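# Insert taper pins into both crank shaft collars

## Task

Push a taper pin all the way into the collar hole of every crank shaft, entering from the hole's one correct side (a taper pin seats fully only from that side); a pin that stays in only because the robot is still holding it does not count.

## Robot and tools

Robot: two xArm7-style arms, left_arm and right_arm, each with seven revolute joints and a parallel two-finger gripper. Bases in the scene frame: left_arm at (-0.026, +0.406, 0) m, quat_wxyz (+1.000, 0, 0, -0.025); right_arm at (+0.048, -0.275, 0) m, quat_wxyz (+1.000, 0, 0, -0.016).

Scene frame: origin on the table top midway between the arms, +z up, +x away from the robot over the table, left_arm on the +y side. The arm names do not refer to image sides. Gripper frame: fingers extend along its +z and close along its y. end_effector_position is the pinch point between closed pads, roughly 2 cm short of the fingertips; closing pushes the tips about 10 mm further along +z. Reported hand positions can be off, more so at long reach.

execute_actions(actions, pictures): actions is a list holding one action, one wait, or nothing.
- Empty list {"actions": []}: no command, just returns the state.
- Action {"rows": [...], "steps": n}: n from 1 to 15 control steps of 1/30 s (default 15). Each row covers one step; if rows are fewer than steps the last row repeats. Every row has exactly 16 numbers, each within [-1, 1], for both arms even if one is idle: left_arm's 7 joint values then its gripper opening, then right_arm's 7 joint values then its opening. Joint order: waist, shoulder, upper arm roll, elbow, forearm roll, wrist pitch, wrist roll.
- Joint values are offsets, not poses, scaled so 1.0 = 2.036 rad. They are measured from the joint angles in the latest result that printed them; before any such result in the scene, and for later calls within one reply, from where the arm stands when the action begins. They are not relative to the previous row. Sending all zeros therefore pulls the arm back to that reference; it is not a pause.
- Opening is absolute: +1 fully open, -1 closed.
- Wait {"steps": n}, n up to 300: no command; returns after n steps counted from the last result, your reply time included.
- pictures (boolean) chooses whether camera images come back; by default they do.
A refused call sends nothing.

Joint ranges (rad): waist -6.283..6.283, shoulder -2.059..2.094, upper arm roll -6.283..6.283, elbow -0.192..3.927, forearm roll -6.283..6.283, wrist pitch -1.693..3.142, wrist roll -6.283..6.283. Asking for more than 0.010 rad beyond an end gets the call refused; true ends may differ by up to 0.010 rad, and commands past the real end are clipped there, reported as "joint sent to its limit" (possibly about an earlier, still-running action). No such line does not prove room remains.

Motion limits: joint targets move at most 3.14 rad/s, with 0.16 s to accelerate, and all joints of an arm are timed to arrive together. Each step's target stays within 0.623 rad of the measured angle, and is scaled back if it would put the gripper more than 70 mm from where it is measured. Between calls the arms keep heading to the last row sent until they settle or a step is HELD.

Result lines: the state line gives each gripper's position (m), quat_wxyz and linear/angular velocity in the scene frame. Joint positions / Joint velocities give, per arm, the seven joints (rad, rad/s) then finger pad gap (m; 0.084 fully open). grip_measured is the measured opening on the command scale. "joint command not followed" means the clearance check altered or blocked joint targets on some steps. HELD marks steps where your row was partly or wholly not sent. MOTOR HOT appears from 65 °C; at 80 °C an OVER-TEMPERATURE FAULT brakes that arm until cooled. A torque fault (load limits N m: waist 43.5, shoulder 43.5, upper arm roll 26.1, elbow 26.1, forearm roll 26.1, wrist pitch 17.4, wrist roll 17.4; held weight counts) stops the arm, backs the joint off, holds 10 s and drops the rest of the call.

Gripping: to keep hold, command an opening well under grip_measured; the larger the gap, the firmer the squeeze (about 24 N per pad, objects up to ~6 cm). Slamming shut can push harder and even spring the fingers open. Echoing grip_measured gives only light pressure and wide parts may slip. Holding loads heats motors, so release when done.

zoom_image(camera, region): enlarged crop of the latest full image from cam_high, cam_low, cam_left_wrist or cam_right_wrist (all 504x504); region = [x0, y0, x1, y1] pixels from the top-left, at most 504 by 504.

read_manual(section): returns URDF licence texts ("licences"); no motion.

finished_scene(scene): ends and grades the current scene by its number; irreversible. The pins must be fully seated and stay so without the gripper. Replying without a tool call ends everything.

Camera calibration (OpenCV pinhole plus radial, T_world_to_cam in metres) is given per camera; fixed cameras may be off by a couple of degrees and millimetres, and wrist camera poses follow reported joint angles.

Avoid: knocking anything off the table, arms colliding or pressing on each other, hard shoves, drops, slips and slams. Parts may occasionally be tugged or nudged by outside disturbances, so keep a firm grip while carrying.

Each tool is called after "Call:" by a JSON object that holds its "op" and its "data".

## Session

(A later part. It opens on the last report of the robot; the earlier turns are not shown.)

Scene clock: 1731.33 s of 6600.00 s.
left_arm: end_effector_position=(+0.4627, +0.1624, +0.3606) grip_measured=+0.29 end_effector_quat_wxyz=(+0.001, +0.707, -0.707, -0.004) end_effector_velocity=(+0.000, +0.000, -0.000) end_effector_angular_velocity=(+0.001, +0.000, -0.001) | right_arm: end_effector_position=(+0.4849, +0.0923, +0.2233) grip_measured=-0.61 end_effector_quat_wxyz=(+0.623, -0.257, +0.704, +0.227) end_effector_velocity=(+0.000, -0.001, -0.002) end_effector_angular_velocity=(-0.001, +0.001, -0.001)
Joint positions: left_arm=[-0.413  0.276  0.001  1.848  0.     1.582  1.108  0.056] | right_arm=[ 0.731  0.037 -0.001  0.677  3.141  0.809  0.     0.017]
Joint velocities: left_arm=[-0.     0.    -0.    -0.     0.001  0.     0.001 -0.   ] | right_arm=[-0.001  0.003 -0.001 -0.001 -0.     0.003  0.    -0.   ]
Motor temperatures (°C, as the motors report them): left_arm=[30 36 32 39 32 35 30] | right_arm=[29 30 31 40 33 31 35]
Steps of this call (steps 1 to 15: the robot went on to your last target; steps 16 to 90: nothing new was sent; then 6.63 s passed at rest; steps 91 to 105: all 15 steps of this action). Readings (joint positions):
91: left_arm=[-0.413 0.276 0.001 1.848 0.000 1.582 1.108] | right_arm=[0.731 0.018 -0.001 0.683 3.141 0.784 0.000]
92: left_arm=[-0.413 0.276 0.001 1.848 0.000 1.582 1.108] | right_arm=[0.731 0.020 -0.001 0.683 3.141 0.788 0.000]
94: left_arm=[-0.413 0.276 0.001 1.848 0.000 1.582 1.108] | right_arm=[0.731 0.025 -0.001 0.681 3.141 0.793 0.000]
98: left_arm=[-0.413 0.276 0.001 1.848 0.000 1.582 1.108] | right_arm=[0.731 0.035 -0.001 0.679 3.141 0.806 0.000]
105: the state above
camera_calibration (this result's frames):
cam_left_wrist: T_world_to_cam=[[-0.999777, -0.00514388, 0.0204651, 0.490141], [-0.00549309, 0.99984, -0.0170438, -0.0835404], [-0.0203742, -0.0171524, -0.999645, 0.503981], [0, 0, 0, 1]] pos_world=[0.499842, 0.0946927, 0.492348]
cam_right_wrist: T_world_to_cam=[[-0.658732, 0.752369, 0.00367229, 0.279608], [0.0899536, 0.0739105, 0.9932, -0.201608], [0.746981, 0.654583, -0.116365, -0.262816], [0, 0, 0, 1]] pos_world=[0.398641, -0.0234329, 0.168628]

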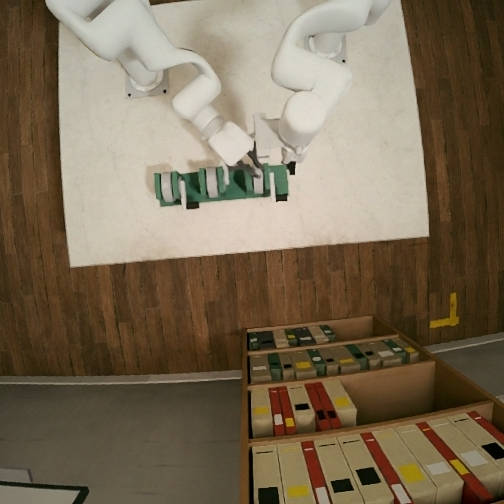

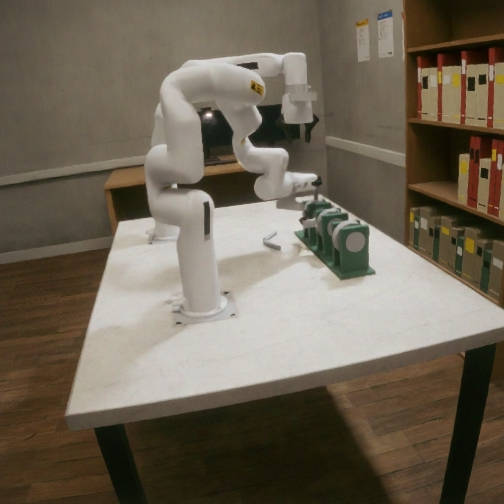

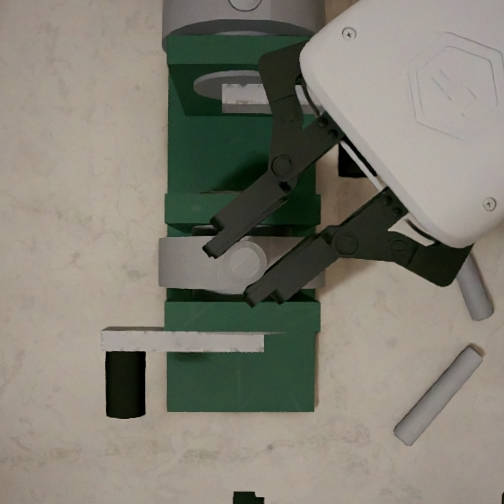

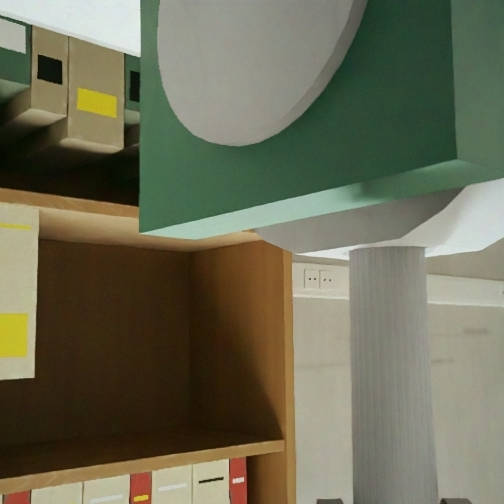

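Call:
{"op": "execute_actions", "data": {"actions": [{"rows": [[0,0,0,0,0,0,0,0.3,0,0.004,0,-0.0004,0,0.0046,0,-1],[0,0,0,0,0,0,0,0.3,0,0.008,0,-0.001,0,0.0092,0,-1],[0,0,0,0,0,0,0,0.3,0,0.012,0,-0.0017,0,0.0138,0,-1],[0,0,0,0,0,0,0,0.3,0,0.016,0,-0.0024,0,0.0184,0,-1],[0,0,0,0,0,0,0,0.3,0,0.020,0,-0.0031,0,0.023,0,-1],[0,0,0,0,0,0,0,0.3,0,0.0239,0,-0.0039,0,0.0277,0,-1]], "steps": 15}]}}

Call:
{"op": "zoom_image", "data": {"camera": "cam_left_wrist", "region": [150, 180, 330, 360]}}

Scene clock: 1741.63 s of 6600.00 s.
left_arm: end_effector_position=(+0.4627, +0.1624, +0.3606) grip_measured=+0.29 end_effector_quat_wxyz=(+0.001, +0.707, -0.707, -0.004) end_effector_velocity=(-0.000, -0.000, -0.001) end_effector_angular_velocity=(+0.001, +0.003, +0.001) | right_arm: end_effector_position=(+0.4855, +0.0928, +0.2054) grip_measured=-0.61 end_effector_quat_wxyz=(+0.622, -0.257, +0.704, +0.227) end_effector_velocity=(+0.001, -0.001, -0.002) end_effector_angular_velocity=(+0.000, -0.002, -0.003)
Joint positions: left_arm=[-0.413  0.276  0.001  1.848  0.     1.582  1.108  0.056] | right_arm=[ 0.731  0.085 -0.001  0.67   3.141  0.864  0.     0.017]
Joint velocities: left_arm=[-0.     0.001  0.    -0.001 -0.     0.    -0.001  0.   ] | right_arm=[-0.001  0.006 -0.002 -0.002  0.     0.009 -0.001  0.   ]
Motor temperatures (°C, as the motors report them): left_arm=[30 36 32 39 32 35 30] | right_arm=[29 30 31 39 33 31 35]
Steps of this call (steps 1 to 15: the robot went on to your last target; steps 16 to 90: nothing new was sent; then 6.80 s passed at rest; steps 91 to 105: all 15 steps of this action). Readings (joint positions):
91: left_arm=[-0.413 0.276 0.001 1.848 0.000 1.582 1.108] | right_arm=[0.731 0.038 -0.001 0.677 3.141 0.809 0.000]
92: left_arm=[-0.413 0.276 0.001 1.848 0.000 1.582 1.108] | right_arm=[0.731 0.039 -0.001 0.677 3.141 0.812 0.000]
94: left_arm=[-0.413 0.276 0.001 1.848 0.000 1.582 1.108] | right_arm=[0.731 0.049 -0.001 0.676 3.141 0.824 0.000]
98: left_arm=[-0.413 0.276 0.001 1.848 0.000 1.582 1.108] | right_arm=[0.731 0.076 -0.001 0.671 3.141 0.853 0.000]
105: the state above
camera_calibration (this result's frames):
cam_left_wrist: T_world_to_cam=[[-0.999777, -0.0051439, 0.0204654, 0.490141], [-0.00549311, 0.99984, -0.0170437, -0.0835404], [-0.0203745, -0.0171523, -0.999645, 0.503981], [0, 0, 0, 1]] pos_world=[0.499842, 0.0946927, 0.492348]
cam_right_wrist: T_world_to_cam=[[-0.658658, 0.752434, 0.00365199, 0.27971], [0.0900939, 0.074045, 0.993177, -0.183999], [0.74703, 0.654492, -0.11656, -0.265566], [0, 0, 0, 1]] pos_world=[0.399196, -0.023028, 0.150768]

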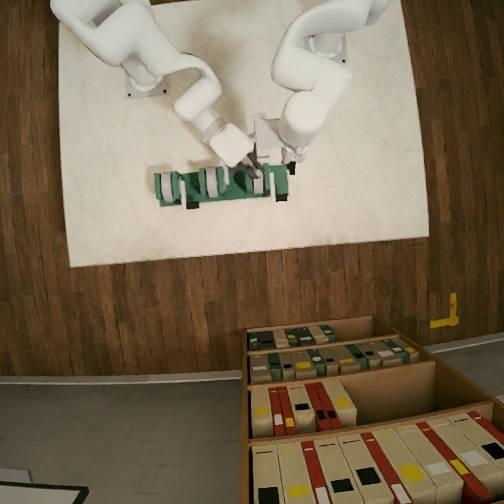

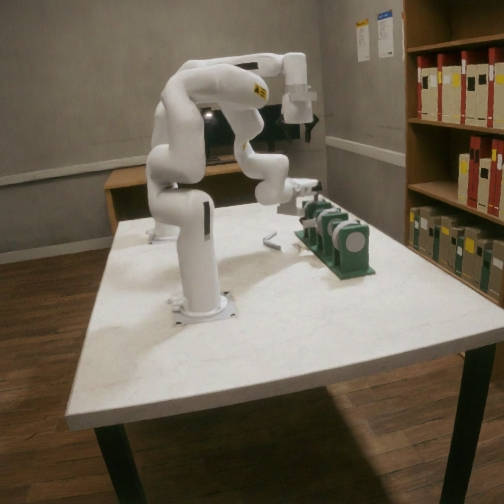

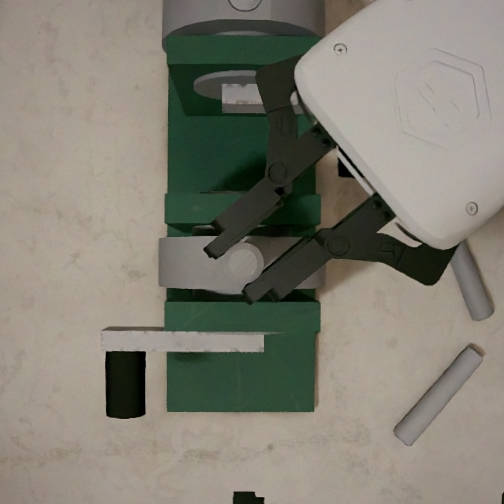

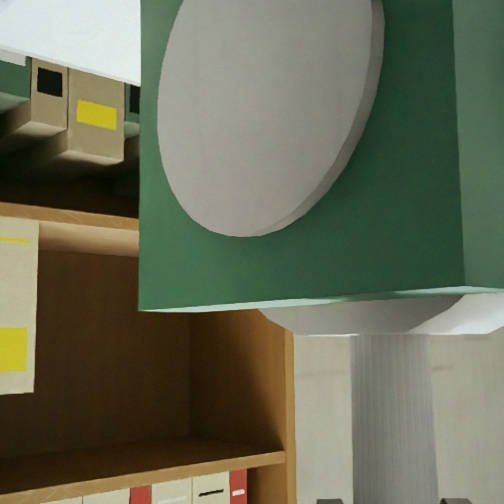

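Region (150, 180, 330, 360) of cam_left_wrist's 504x504 image, scaled by 2.800, with more detail than that image has.

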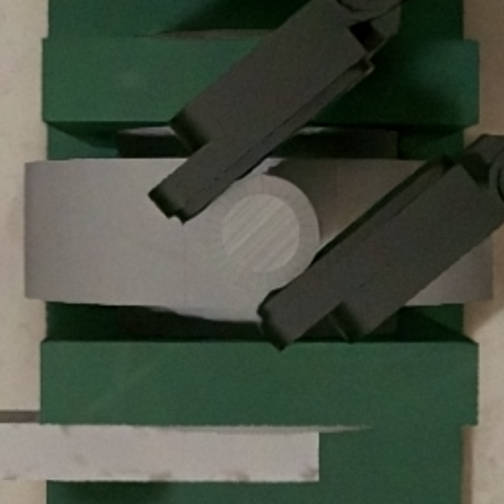

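Call:
{"op": "execute_actions", "data": {"actions": [{"rows": [[0,0,0,0,0,0,0,0.3,0,0,0,0,0,0,0,-0.55],[0,0,0,0,0,0,0,0.3,0,0,0,0,0,0,0,-0.5],[0,0,0,0,0,0,0,0.3,0,0,0,0,0,0,0,-0.4],[0,0,0,0,0,0,0,0.3,0,0,0,0,0,0,0,-0.3]], "steps": 15}]}}

Call:
{"op": "zoom_image", "data": {"camera": "cam_left_wrist", "region": [150, 180, 330, 360]}}

Scene clock: 1747.30 s of 6600.00 s.
left_arm: end_effector_position=(+0.4627, +0.1624, +0.3606) grip_measured=+0.29 end_effector_quat_wxyz=(+0.001, +0.707, -0.707, -0.004) end_effector_velocity=(+0.000, +0.000, -0.000) end_effector_angular_velocity=(+0.001, -0.000, -0.001) | right_arm: end_effector_position=(+0.4855, +0.0928, +0.2055) grip_measured=-0.32 end_effector_quat_wxyz=(+0.623, -0.257, +0.704, +0.227) end_effector_velocity=(-0.001, +0.001, -0.001) end_effector_angular_velocity=(+0.000, +0.001, +0.002)
Joint positions: left_arm=[-0.413  0.276  0.001  1.848  0.     1.582  1.108  0.056] | right_arm=[ 0.731  0.085 -0.001  0.67   3.141  0.864  0.     0.03 ]
Joint velocities: left_arm=[ 0.     0.001 -0.    -0.001  0.001 -0.001  0.001  0.   ] | right_arm=[ 0.001  0.002  0.001  0.    -0.     0.001  0.001 -0.   ]
Motor temperatures (°C, as the motors report them): left_arm=[30 36 32 39 32 35 30] | right_arm=[29 30 31 39 33 31 35]
Steps of this call (steps 1 to 15: the robot went on to your last target; steps 16 to 90: nothing new was sent; then 2.17 s passed at rest; steps 91 to 105: all 15 steps of this action). Readings (joint positions):
91: left_arm=[-0.413 0.276 0.001 1.848 0.000 1.582 1.108] | right_arm=[0.731 0.086 -0.001 0.669 3.141 0.865 0.000]
92: left_arm=[-0.413 0.276 0.001 1.848 0.000 1.582 1.108] | right_arm=[0.731 0.086 -0.001 0.669 3.141 0.865 0.000]
94: left_arm=[-0.413 0.276 0.001 1.848 0.000 1.582 1.108] | right_arm=[0.731 0.085 -0.001 0.670 3.141 0.865 0.000]
98: left_arm=[-0.413 0.276 0.001 1.848 0.000 1.582 1.108] | right_arm=[0.731 0.085 -0.001 0.670 3.141 0.864 0.000]
105: the state above
camera_calibration (this result's frames):
cam_left_wrist: T_world_to_cam=[[-0.999777, -0.00514403, 0.0204655, 0.490141], [-0.00549323, 0.99984, -0.0170437, -0.0835404], [-0.0203745, -0.0171524, -0.999645, 0.503981], [0, 0, 0, 1]] pos_world=[0.499842, 0.0946927, 0.492348]
cam_right_wrist: T_world_to_cam=[[-0.658648, 0.752442, 0.00364809, 0.279712], [0.0899886, 0.0739559, 0.993193, -0.184007], [0.747051, 0.654493, -0.116422, -0.26562], [0, 0, 0, 1]] pos_world=[0.399222, -0.0230127, 0.15081]

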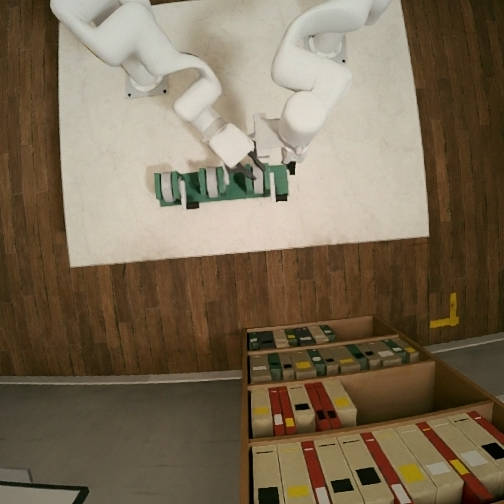

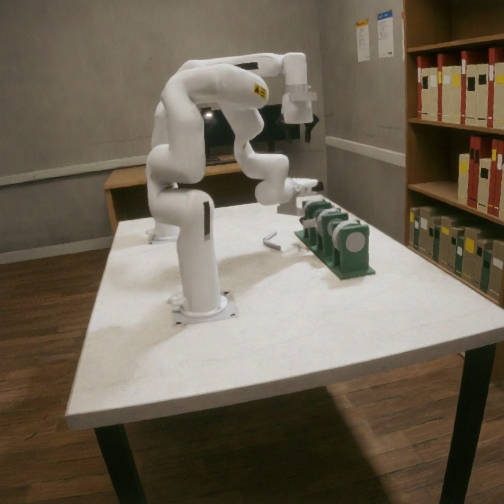

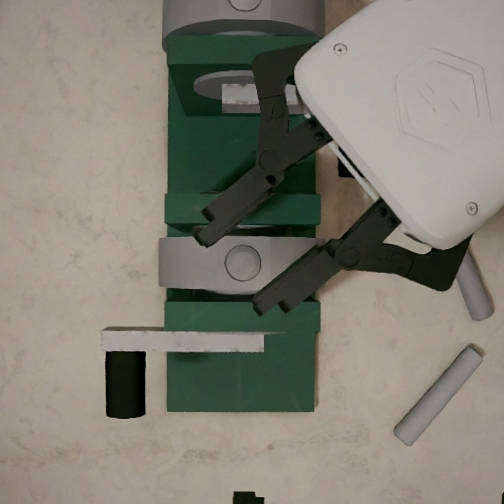

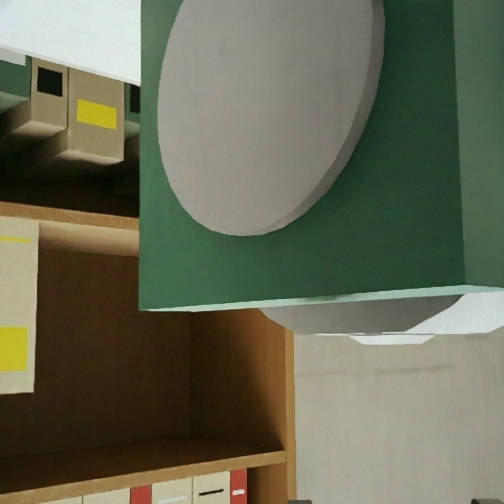

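Region (150, 180, 330, 360) of cam_left_wrist's 504x504 image, scaled by 2.800, with more detail than that image has.

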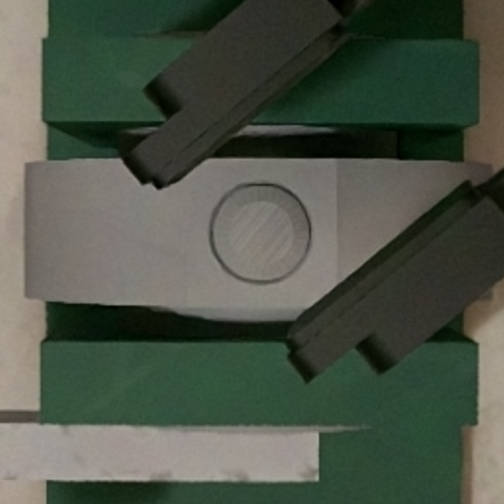

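Call:
{"op": "execute_actions", "data": {"actions": [{"rows": [[0,0,0,0,0,0,0,-1,0,-0.064,0,0.0206,0,-0.084,0,-0.3],[0,0,0,0,0,0,0,-1,0,-0.064,0,0.0206,0,-0.084,0,-0.3],[0,0,0,0,0,0,0,-1,0,-0.064,0,0.0206,0,-0.084,0,-0.3],[0,0,0,0,0,0,0,-1,0,-0.064,0,0.0206,0,-0.084,0,-0.3],[0,0,0,0,0,0,0,-1,0,-0.064,0,0.0206,0,-0.084,0,-0.3],[0,0,0,0,0,0,0,-1,0,-0.064,0,0.0206,0,-0.084,0,-0.3],[0,0,0,0,0,0,0,-1,0,-0.064,0,0.0206,0,-0.084,0,-0.3],[0,0,0,0,0,0,-0.8,-1,-0.5,-0.12,0,0.1,0,-0.22,0,-0.3]], "steps": 15}], "pictures": false}}

Call:
{"op": "execute_actions", "data": {"actions": [{"steps": 25}], "pictures": false}}

Scene clock: 1766.67 s of 6600.00 s.
left_arm: end_effector_position=(+0.4627, +0.1623, +0.3606) grip_measured=-1.00 end_effector_quat_wxyz=(+0.000, +0.817, -0.576, -0.005) end_effector_velocity=(+0.000, +0.000, -0.000) end_effector_angular_velocity=(+0.022, -0.013, +2.709) | right_arm: end_effector_position=(+0.5441, +0.0195, +0.2780) grip_measured=-0.32 end_effector_quat_wxyz=(+0.640, -0.198, +0.721, +0.176) end_effector_velocity=(+0.261, -0.408, +0.098) end_effector_angular_velocity=(-0.002, +0.007, -0.840)
Joint positions: left_arm=[-0.413  0.276  0.001  1.848  0.     1.582  0.766  0.   ] | right_arm=[ 0.568 -0.063 -0.001  0.749  3.141  0.641  0.     0.03 ]
Joint velocities: left_arm=[ 0.     0.     0.     0.    -0.    -0.001 -2.708  0.   ] | right_arm=[-0.841 -0.135  0.001  0.179 -0.    -0.322  0.002  0.   ]
Motor temperatures (°C, as the motors report them): left_arm=[30 36 32 39 32 35 30] | right_arm=[29 30 31 39 33 31 35]
Steps of this call (steps 1 to 15: the robot went on to your last target; steps 16 to 90: nothing new was sent; then 15.87 s passed at rest; steps 91 to 105: all 15 steps of this action). Readings (joint positions):
91: left_arm=[-0.413 0.276 0.001 1.848 0.000 1.582 1.108] | right_arm=[0.731 0.085 -0.001 0.670 3.141 0.863 0.000]
92: left_arm=[-0.413 0.276 0.001 1.848 0.000 1.582 1.108] | right_arm=[0.731 0.081 -0.001 0.670 3.141 0.857 0.000]
94: left_arm=[-0.413 0.276 0.001 1.848 0.000 1.582 1.108] | right_arm=[0.731 0.049 -0.001 0.678 3.141 0.808 0.000]
98: left_arm=[-0.413 0.276 0.001 1.848 0.000 1.582 1.107] | right_arm=[0.731 -0.031 -0.001 0.711 3.141 0.720 0.000]
105: the state above

Scene clock: 1767.50 s of 6600.00 s.
left_arm: end_effector_position=(+0.4627, +0.1624, +0.3606) grip_measured=-1.00 end_effector_quat_wxyz=(-0.002, +1.000, +0.028, -0.004) end_effector_velocity=(+0.000, +0.000, +0.001) end_effector_angular_velocity=(-0.001, -0.003, +0.016) | right_arm: end_effector_position=(+0.6198, -0.3744, +0.3377) grip_measured=-0.32 end_effector_quat_wxyz=(+0.660, +0.064, +0.746, -0.057) end_effector_velocity=(-0.087, -0.487, +0.067) end_effector_angular_velocity=(+0.000, +0.002, -0.852)
Joint positions: left_arm=[-0.413  0.276  0.001  1.848  0.     1.582 -0.519  0.   ] | right_arm=[-0.14  -0.144 -0.001  0.853  3.141  0.452  0.     0.03 ]
Joint velocities: left_arm=[ 0.    -0.002  0.     0.001  0.001 -0.    -0.016  0.   ] | right_arm=[-0.85  -0.088 -0.002  0.114 -0.    -0.204 -0.    -0.   ]
Motor temperatures (°C, as the motors report them): left_arm=[30 36 32 39 32 35 30] | right_arm=[29 30 31 39 33 31 35]
Steps of this call (steps 1 to 25: the robot went on to your last target). Readings (joint positions):
1: left_arm=[-0.413 0.276 0.001 1.848 0.000 1.582 0.673] | right_arm=[0.540 -0.067 -0.001 0.755 3.141 0.630 0.000]
2: left_arm=[-0.413 0.276 0.001 1.848 0.000 1.582 0.576] | right_arm=[0.512 -0.071 -0.001 0.760 3.141 0.620 0.000]
4: left_arm=[-0.413 0.276 0.001 1.848 0.000 1.582 0.377] | right_arm=[0.455 -0.080 -0.002 0.771 3.141 0.601 0.000]
8: left_arm=[-0.413 0.276 0.001 1.848 0.000 1.582 -0.026] | right_arm=[0.342 -0.094 -0.002 0.789 3.141 0.568 0.000]
25: the state above

Call:
{"op": "execute_actions", "data": {"actions": [{"rows": [[-0.0357,0.1118,0,-0.0616,0,-0.1744,-0.0082,-1,-0.07,-0.008,0,0.01,0,-0.018,0,-0.3]], "steps": 15}], "pictures": false}}

Call:
{"op": "execute_actions", "data": {"actions": [{"steps": 12}]}}

Scene clock: 1774.80 s of 6600.00 s.
left_arm: end_effector_position=(+0.4948, +0.0979, +0.2043) grip_measured=-1.00 end_effector_quat_wxyz=(-0.005, +1.000, +0.000, -0.009) end_effector_velocity=(+0.017, -0.036, -0.080) end_effector_angular_velocity=(-0.023, -0.044, -0.027) | right_arm: end_effector_position=(+0.5992, -0.4544, +0.3500) grip_measured=-0.32 end_effector_quat_wxyz=(+0.654, +0.117, +0.740, -0.104) end_effector_velocity=(+0.000, +0.001, +0.001) end_effector_angular_velocity=(+0.001, -0.002, +0.001)
Joint positions: left_arm=[-0.483  0.497 -0.001  1.725  0.     1.248 -0.535  0.   ] | right_arm=[-0.283 -0.16  -0.001  0.874  3.141  0.415  0.     0.03 ]
Joint velocities: left_arm=[-0.042  0.119  0.005 -0.058  0.    -0.227 -0.011  0.   ] | right_arm=[ 0.    -0.002  0.001 -0.     0.001  0.     0.002 -0.   ]
Motor temperatures (°C, as the motors report them): left_arm=[30 36 32 39 32 35 30] | right_arm=[29 30 31 39 33 31 35]
Steps of this call (steps 1 to 30: the robot went on to your last target; steps 31 to 90: nothing new was sent; then 3.80 s passed at rest; steps 91 to 105: all 15 steps of this action). Readings (joint positions):
91: left_arm=[-0.413 0.276 0.001 1.848 0.000 1.581 -0.521] | right_arm=[-0.287 -0.159 -0.001 0.873 3.141 0.416 0.000]
92: left_arm=[-0.414 0.278 0.001 1.847 0.000 1.575 -0.521] | right_arm=[-0.286 -0.159 -0.001 0.873 3.141 0.416 0.000]
94: left_arm=[-0.422 0.301 0.002 1.837 0.001 1.528 -0.523] | right_arm=[-0.284 -0.160 -0.001 0.874 3.141 0.415 0.000]
98: left_arm=[-0.448 0.386 0.000 1.786 0.000 1.411 -0.528] | right_arm=[-0.283 -0.160 -0.001 0.874 3.141 0.415 0.000]
105: the state above

Scene clock: 1775.20 s of 6600.00 s.
left_arm: end_effector_position=(+0.4984, +0.0952, +0.2019) grip_measured=-1.00 end_effector_quat_wxyz=(-0.002, +1.000, +0.000, -0.003) end_effector_velocity=(-0.001, -0.000, -0.005) end_effector_angular_velocity=(+0.004, +0.007, -0.002) | right_arm: end_effector_position=(+0.5992, -0.4544, +0.3500) grip_measured=-0.32 end_effector_quat_wxyz=(+0.654, +0.117, +0.740, -0.104) end_effector_velocity=(-0.000, -0.001, -0.000) end_effector_angular_velocity=(+0.001, -0.001, -0.002)
Joint positions: left_arm=[-0.486  0.502  0.001  1.723  0.     1.227 -0.536  0.   ] | right_arm=[-0.283 -0.16  -0.001  0.874  3.141  0.415  0.     0.03 ]
Joint velocities: left_arm=[-0.002  0.006 -0.    -0.003  0.    -0.001  0.     0.   ] | right_arm=[-0.     0.001 -0.001 -0.     0.     0.001  0.001  0.   ]
Motor temperatures (°C, as the motors report them): left_arm=[30 36 32 39 32 35 30] | right_arm=[29 30 31 39 33 31 35]
Steps of this call (steps 1 to 12: the robot went on to your last target). Readings (joint positions):
1: left_arm=[-0.484 0.499 -0.001 1.724 0.000 1.241 -0.535] | right_arm=[-0.283 -0.160 -0.001 0.874 3.141 0.415 0.000]
2: left_arm=[-0.485 0.500 -0.000 1.725 0.000 1.237 -0.536] | right_arm=[-0.283 -0.160 -0.001 0.874 3.141 0.415 0.000]
4: left_arm=[-0.485 0.499 0.001 1.726 0.000 1.231 -0.536] | right_arm=[-0.283 -0.160 -0.001 0.874 3.141 0.415 0.000]
8: left_arm=[-0.485 0.500 0.001 1.725 0.000 1.228 -0.536] | right_arm=[-0.283 -0.160 -0.001 0.874 3.141 0.415 0.000]
12: the state above
camera_calibration (this result's frames):
cam_left_wrist: T_world_to_cam=[[0.00539667, -0.999949, 0.00859115, 0.124913], [-0.999846, -0.00553917, -0.0166505, 0.57233], [0.0166972, -0.00849997, -0.999824, 0.325677], [0, 0, 0, 1]] pos_world=[0.56613, 0.130845, 0.334077]
cam_right_wrist: T_world_to_cam=[[0.29096, 0.956728, 0.0037371, 0.28954], [0.110058, -0.0373506, 0.993223, -0.359893], [0.950384, -0.288577, -0.116163, -0.526083], [0, 0, 0, 1]] pos_world=[0.455346, -0.442269, 0.29526]

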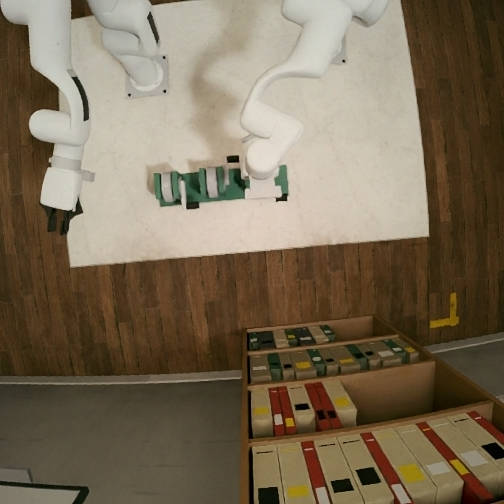

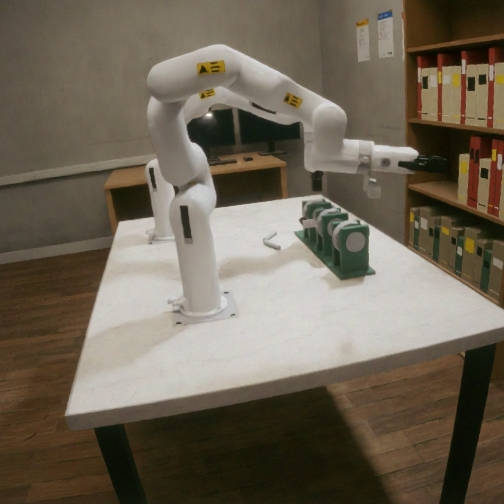

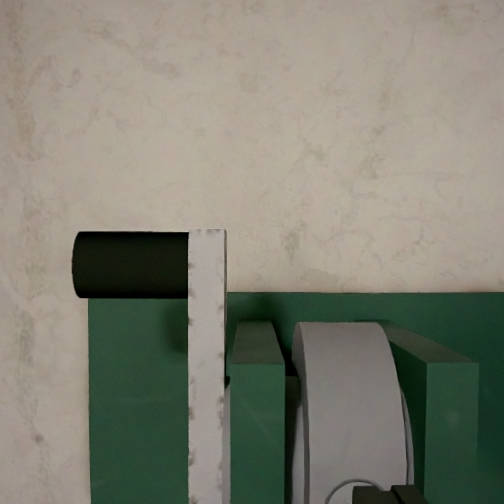

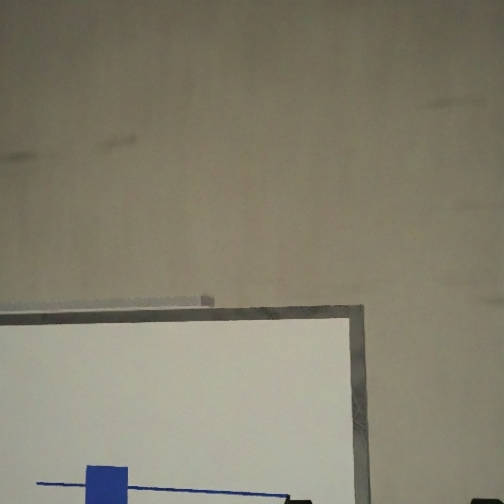

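Call:
{"op": "execute_actions", "data": {"actions": [{"rows": [[0.0021,0.002,0,-0.006,0,-0.008,0,-1,0,0,0,0,0,0,0,-0.3],[0.0021,0.004,0,-0.012,0,-0.016,0,-1,0,0,0,0,0,0,0,-0.3],[0.0021,0.0055,0,-0.0165,0,-0.022,0,-1,0,0,0,0,0,0,0,-0.3],[0.0021,0.0055,0,-0.0165,0,-0.022,0,-1,0,0,0,0,0,0,0,-0.3],[0.0021,0.0063,0,-0.0189,0,-0.0252,0,-1,0,0,0,0,0,0,0,-0.3],[0.0021,0.0071,0,-0.0213,0,-0.0284,0,-1,0,0,0,0,0,0,0,-0.3],[0.0021,0.0079,0,-0.0238,0,-0.0317,0,-1,0,0,0,0,0,0,0,-0.3],[0.0021,0.0087,0,-0.0262,0,-0.0349,0,-1,0,0,0,0,0,0,0,-0.3]], "steps": 15}], "pictures": false}}

Call:
{"op": "execute_actions", "data": {"actions": [{"steps": 10}], "pictures": false}}

Scene clock: 1788.63 s of 6600.00 s.
left_arm: end_effector_position=(+0.4998, +0.0973, +0.1747) grip_measured=-1.00 end_effector_quat_wxyz=(-0.002, +1.000, +0.002, -0.002) end_effector_velocity=(+0.004, -0.001, +0.002) end_effector_angular_velocity=(-0.009, -0.015, +0.002) | right_arm: end_effector_position=(+0.5992, -0.4544, +0.3500) grip_measured=-0.32 end_effector_quat_wxyz=(+0.654, +0.117, +0.740, -0.104) end_effector_velocity=(-0.000, -0.001, -0.000) end_effector_angular_velocity=(+0.001, +0.000, -0.002)
Joint positions: left_arm=[-0.481  0.52   0.001  1.671  0.     1.158 -0.536  0.   ] | right_arm=[-0.283 -0.16  -0.001  0.874  3.141  0.415  0.     0.03 ]
Joint velocities: left_arm=[ 0.001 -0.004  0.001 -0.004 -0.    -0.017 -0.     0.   ] | right_arm=[ 0.     0.001 -0.002  0.001  0.    -0.001  0.001 -0.   ]
Motor temperatures (°C, as the motors report them): left_arm=[30 36 32 40 32 35 30] | right_arm=[29 30 31 40 33 31 35]
Steps of this call (steps 1 to 30: the robot went on to your last target; steps 31 to 90: nothing new was sent; then 9.93 s passed at rest; steps 91 to 105: all 15 steps of this action). Readings (joint positions):
91: left_arm=[-0.486 0.503 0.000 1.723 0.000 1.226 -0.536] | right_arm=[-0.283 -0.160 -0.001 0.874 3.141 0.415 0.000]
92: left_arm=[-0.485 0.503 0.000 1.720 0.000 1.222 -0.536] | right_arm=[-0.283 -0.160 -0.001 0.874 3.141 0.415 0.000]
94: left_arm=[-0.483 0.506 0.000 1.708 0.000 1.204 -0.536] | right_arm=[-0.283 -0.160 -0.001 0.874 3.141 0.415 0.000]
98: left_arm=[-0.481 0.516 0.001 1.684 0.000 1.177 -0.536] | right_arm=[-0.283 -0.160 -0.001 0.874 3.141 0.415 0.000]
105: the state above

Scene clock: 1788.97 s of 6600.00 s.
left_arm: end_effector_position=(+0.4998, +0.0974, +0.1741) grip_measured=-1.00 end_effector_quat_wxyz=(-0.002, +1.000, +0.002, -0.002) end_effector_velocity=(-0.000, +0.000, -0.001) end_effector_angular_velocity=(+0.000, +0.001, +0.001) | right_arm: end_effector_position=(+0.5992, -0.4544, +0.3500) grip_measured=-0.32 end_effector_quat_wxyz=(+0.654, +0.117, +0.740, -0.104) end_effector_velocity=(+0.000, +0.001, -0.001) end_effector_angular_velocity=(-0.001, +0.002, +0.002)
Joint positions: left_arm=[-0.481  0.52   0.001  1.67   0.     1.156 -0.536  0.   ] | right_arm=[-0.283 -0.16  -0.001  0.874  3.141  0.415  0.     0.03 ]
Joint velocities: left_arm=[ 0.     0.001  0.    -0.001 -0.    -0.001 -0.001  0.   ] | right_arm=[ 0.001  0.     0.001 -0.001 -0.001 -0.001 -0.001 -0.   ]
Motor temperatures (°C, as the motors report them): left_arm=[30 36 32 40 32 35 30] | right_arm=[29 30 31 40 33 31 35]
Steps of this call (steps 1 to 10: the robot went on to your last target). Readings (joint positions):
1: left_arm=[-0.481 0.519 0.001 1.671 0.000 1.157 -0.536] | right_arm=[-0.283 -0.160 -0.001 0.874 3.141 0.415 0.000]
2: left_arm=[-0.481 0.519 0.001 1.671 0.000 1.157 -0.536] | right_arm=[-0.283 -0.160 -0.001 0.874 3.141 0.415 0.000]
4: left_arm=[-0.481 0.520 0.001 1.670 0.000 1.156 -0.536] | right_arm=[-0.283 -0.160 -0.001 0.874 3.141 0.415 0.000]
8: left_arm=[-0.481 0.520 0.001 1.670 0.000 1.156 -0.536] | right_arm=[-0.283 -0.160 -0.001 0.874 3.141 0.415 0.000]
10: the state above

Call:
{"op": "execute_actions", "data": {"actions": [{"rows": [[0,-0.0087,0,0.0262,0,0.0349,0,-1,0,0,0,0,0,0,0,-0.3],[0,-0.0087,0,0.0262,0,0.0349,0,-1,0,0,0,0,0,0,0,-0.3],[0,-0.0087,0,0.0262,0,0.0349,0,-1,0,0,0,0,0,0,0,-0.3],[0,-0.0087,0,0.0262,0,0.0349,0,-1,0,0,0,0,0,0,0,-0.3],[0.0334,-0.1198,0,0.0874,0,0.2092,0.8075,-1,0,0,0,0,0,0,0,-0.3]], "steps": 15}], "pictures": false}}

Call:
{"op": "execute_actions", "data": {"actions": [{"steps": 25}]}}

Call:
{"op": "zoom_image", "data": {"camera": "cam_left_wrist", "region": [150, 0, 350, 340]}}

Scene clock: 1797.83 s of 6600.00 s.
left_arm: end_effector_position=(+0.4853, +0.1335, +0.2968) grip_measured=-1.00 end_effector_quat_wxyz=(-0.001, +0.978, -0.206, -0.002) end_effector_velocity=(-0.090, +0.131, +0.314) end_effector_angular_velocity=(+0.003, +0.033, -2.132) | right_arm: end_effector_position=(+0.5992, -0.4544, +0.3500) grip_measured=-0.32 end_effector_quat_wxyz=(+0.654, +0.117, +0.740, -0.104) end_effector_velocity=(-0.000, -0.000, +0.001) end_effector_angular_velocity=(+0.000, -0.002, -0.000)
Joint positions: left_arm=[-0.441  0.369  0.001  1.794  0.001  1.43  -0.075  0.   ] | right_arm=[-0.283 -0.16  -0.001  0.874  3.141  0.415  0.     0.03 ]
Joint velocities: left_arm=[ 0.132 -0.45  -0.006  0.256 -0.001  0.734  2.26   0.   ] | right_arm=[-0.    -0.001  0.     0.     0.     0.001  0.    -0.   ]
Motor temperatures (°C, as the motors report them): left_arm=[30 36 32 40 32 35 30] | right_arm=[29 30 31 40 33 31 35]
Steps of this call (steps 1 to 15: the robot went on to your last target; steps 16 to 90: nothing new was sent; then 5.37 s passed at rest; steps 91 to 105: all 15 steps of this action). Readings (joint positions):
91: left_arm=[-0.481 0.520 0.001 1.670 0.000 1.157 -0.536] | right_arm=[-0.283 -0.160 -0.001 0.874 3.141 0.415 0.000]
92: left_arm=[-0.481 0.519 0.001 1.674 0.000 1.164 -0.536] | right_arm=[-0.283 -0.160 -0.001 0.874 3.141 0.415 0.000]
94: left_arm=[-0.481 0.514 0.001 1.695 0.000 1.195 -0.536] | right_arm=[-0.283 -0.160 -0.001 0.874 3.141 0.415 0.000]
98: left_arm=[-0.476 0.486 -0.001 1.726 0.000 1.248 -0.478] | right_arm=[-0.283 -0.160 -0.001 0.874 3.141 0.415 0.000]
105: the state above

Scene clock: 1798.67 s of 6600.00 s.
left_arm: end_effector_position=(+0.4626, +0.1623, +0.3600) grip_measured=-1.00 end_effector_quat_wxyz=(+0.001, +0.708, -0.707, -0.005) end_effector_velocity=(-0.000, +0.000, +0.001) end_effector_angular_velocity=(-0.001, -0.001, -0.011) | right_arm: end_effector_position=(+0.5992, -0.4544, +0.3500) grip_measured=-0.32 end_effector_quat_wxyz=(+0.654, +0.117, +0.740, -0.104) end_effector_velocity=(+0.000, -0.000, +0.000) end_effector_angular_velocity=(+0.001, -0.002, -0.000)
Joint positions: left_arm=[-0.413  0.276  0.001  1.848  0.     1.582  1.107  0.   ] | right_arm=[-0.283 -0.16  -0.001  0.874  3.141  0.415  0.     0.03 ]
Joint velocities: left_arm=[ 0.    -0.001  0.     0.002 -0.     0.001  0.011  0.   ] | right_arm=[-0.    -0.     0.     0.    -0.     0.001  0.002 -0.   ]
Motor temperatures (°C, as the motors report them): left_arm=[30 36 32 40 32 35 30] | right_arm=[29 30 31 40 33 31 35]
Steps of this call (steps 1 to 25: the robot went on to your last target). Readings (joint positions):
1: left_arm=[-0.436 0.354 0.001 1.803 0.000 1.454 0.005] | right_arm=[-0.283 -0.160 -0.001 0.874 3.141 0.415 0.000]
2: left_arm=[-0.432 0.340 0.001 1.811 0.000 1.477 0.092] | right_arm=[-0.283 -0.160 -0.001 0.874 3.141 0.415 0.000]
4: left_arm=[-0.425 0.314 0.001 1.826 0.000 1.517 0.282] | right_arm=[-0.283 -0.160 -0.001 0.874 3.141 0.415 0.000]
8: left_arm=[-0.417 0.287 0.001 1.842 0.000 1.562 0.682] | right_arm=[-0.283 -0.160 -0.001 0.874 3.141 0.415 0.000]
25: the state above
camera_calibration (this result's frames):
cam_left_wrist: T_world_to_cam=[[-0.999746, -0.00601051, 0.0217285, 0.489728], [-0.00636717, 0.999846, -0.0163825, -0.0832802], [-0.0216267, -0.0165167, -0.99963, 0.503781], [0, 0, 0, 1]] pos_world=[0.499969, 0.0945316, 0.491589]
cam_right_wrist: T_world_to_cam=[[0.29096, 0.956728, 0.003737, 0.28954], [0.110059, -0.0373505, 0.993223, -0.359893], [0.950384, -0.288577, -0.116164, -0.526083], [0, 0, 0, 1]] pos_world=[0.455346, -0.442269, 0.29526]

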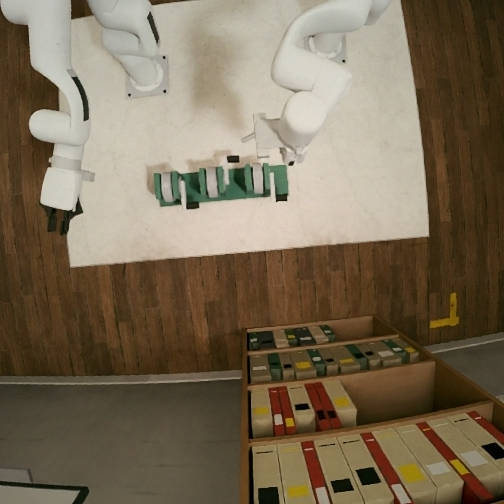

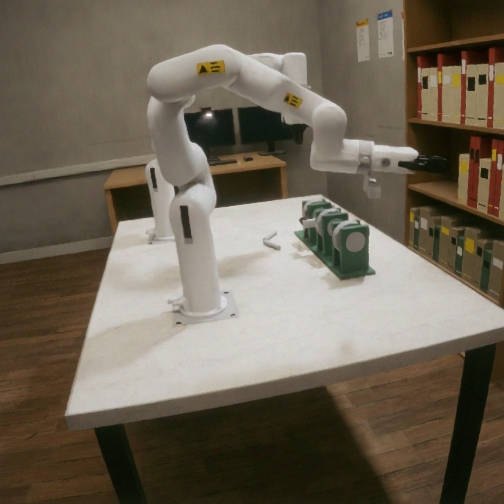

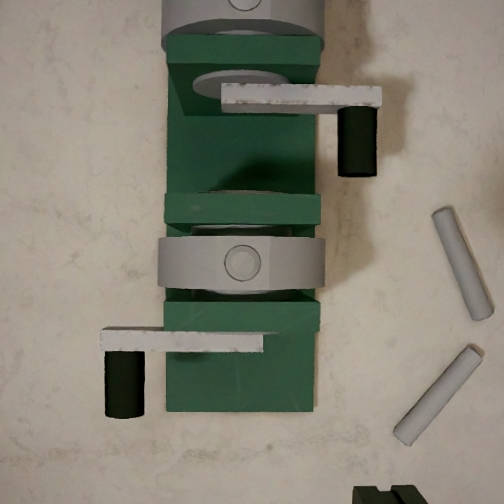

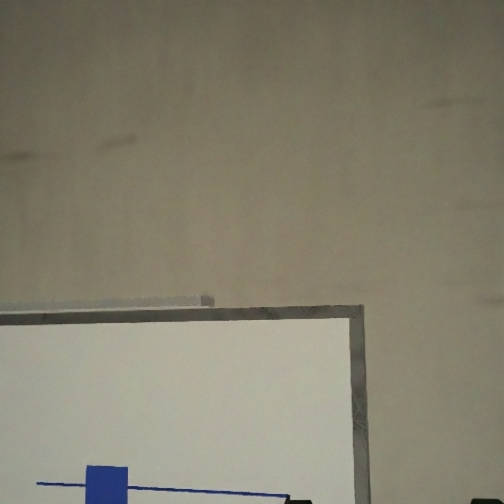

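Region (150, 0, 350, 340) of cam_left_wrist's 504x504 image, scaled by 1.482, with more detail than that image has; it fills the left 296 columns of this view, and the rest is white.

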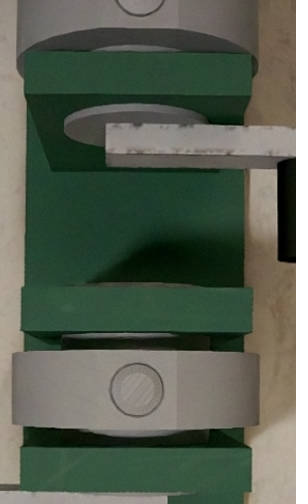

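Call:
{"op": "zoom_image", "data": {"camera": "cam_low", "region": [280, 180, 400, 300]}}

Region (280, 180, 400, 300) of cam_low's 504x504 image, scaled by 4.200, with more detail than that image has.

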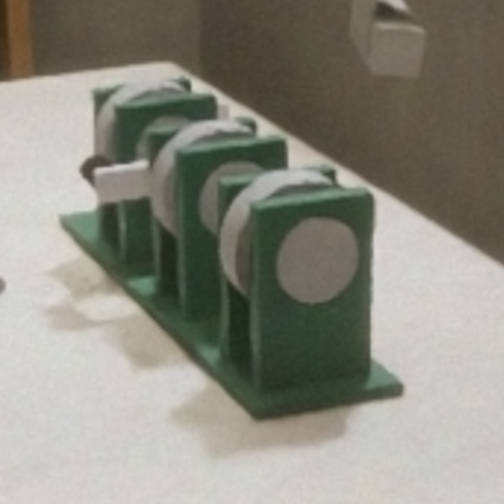

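Call:
{"op": "finished_scene", "data": {"scene": 1}}

The scene is finished: the task was done.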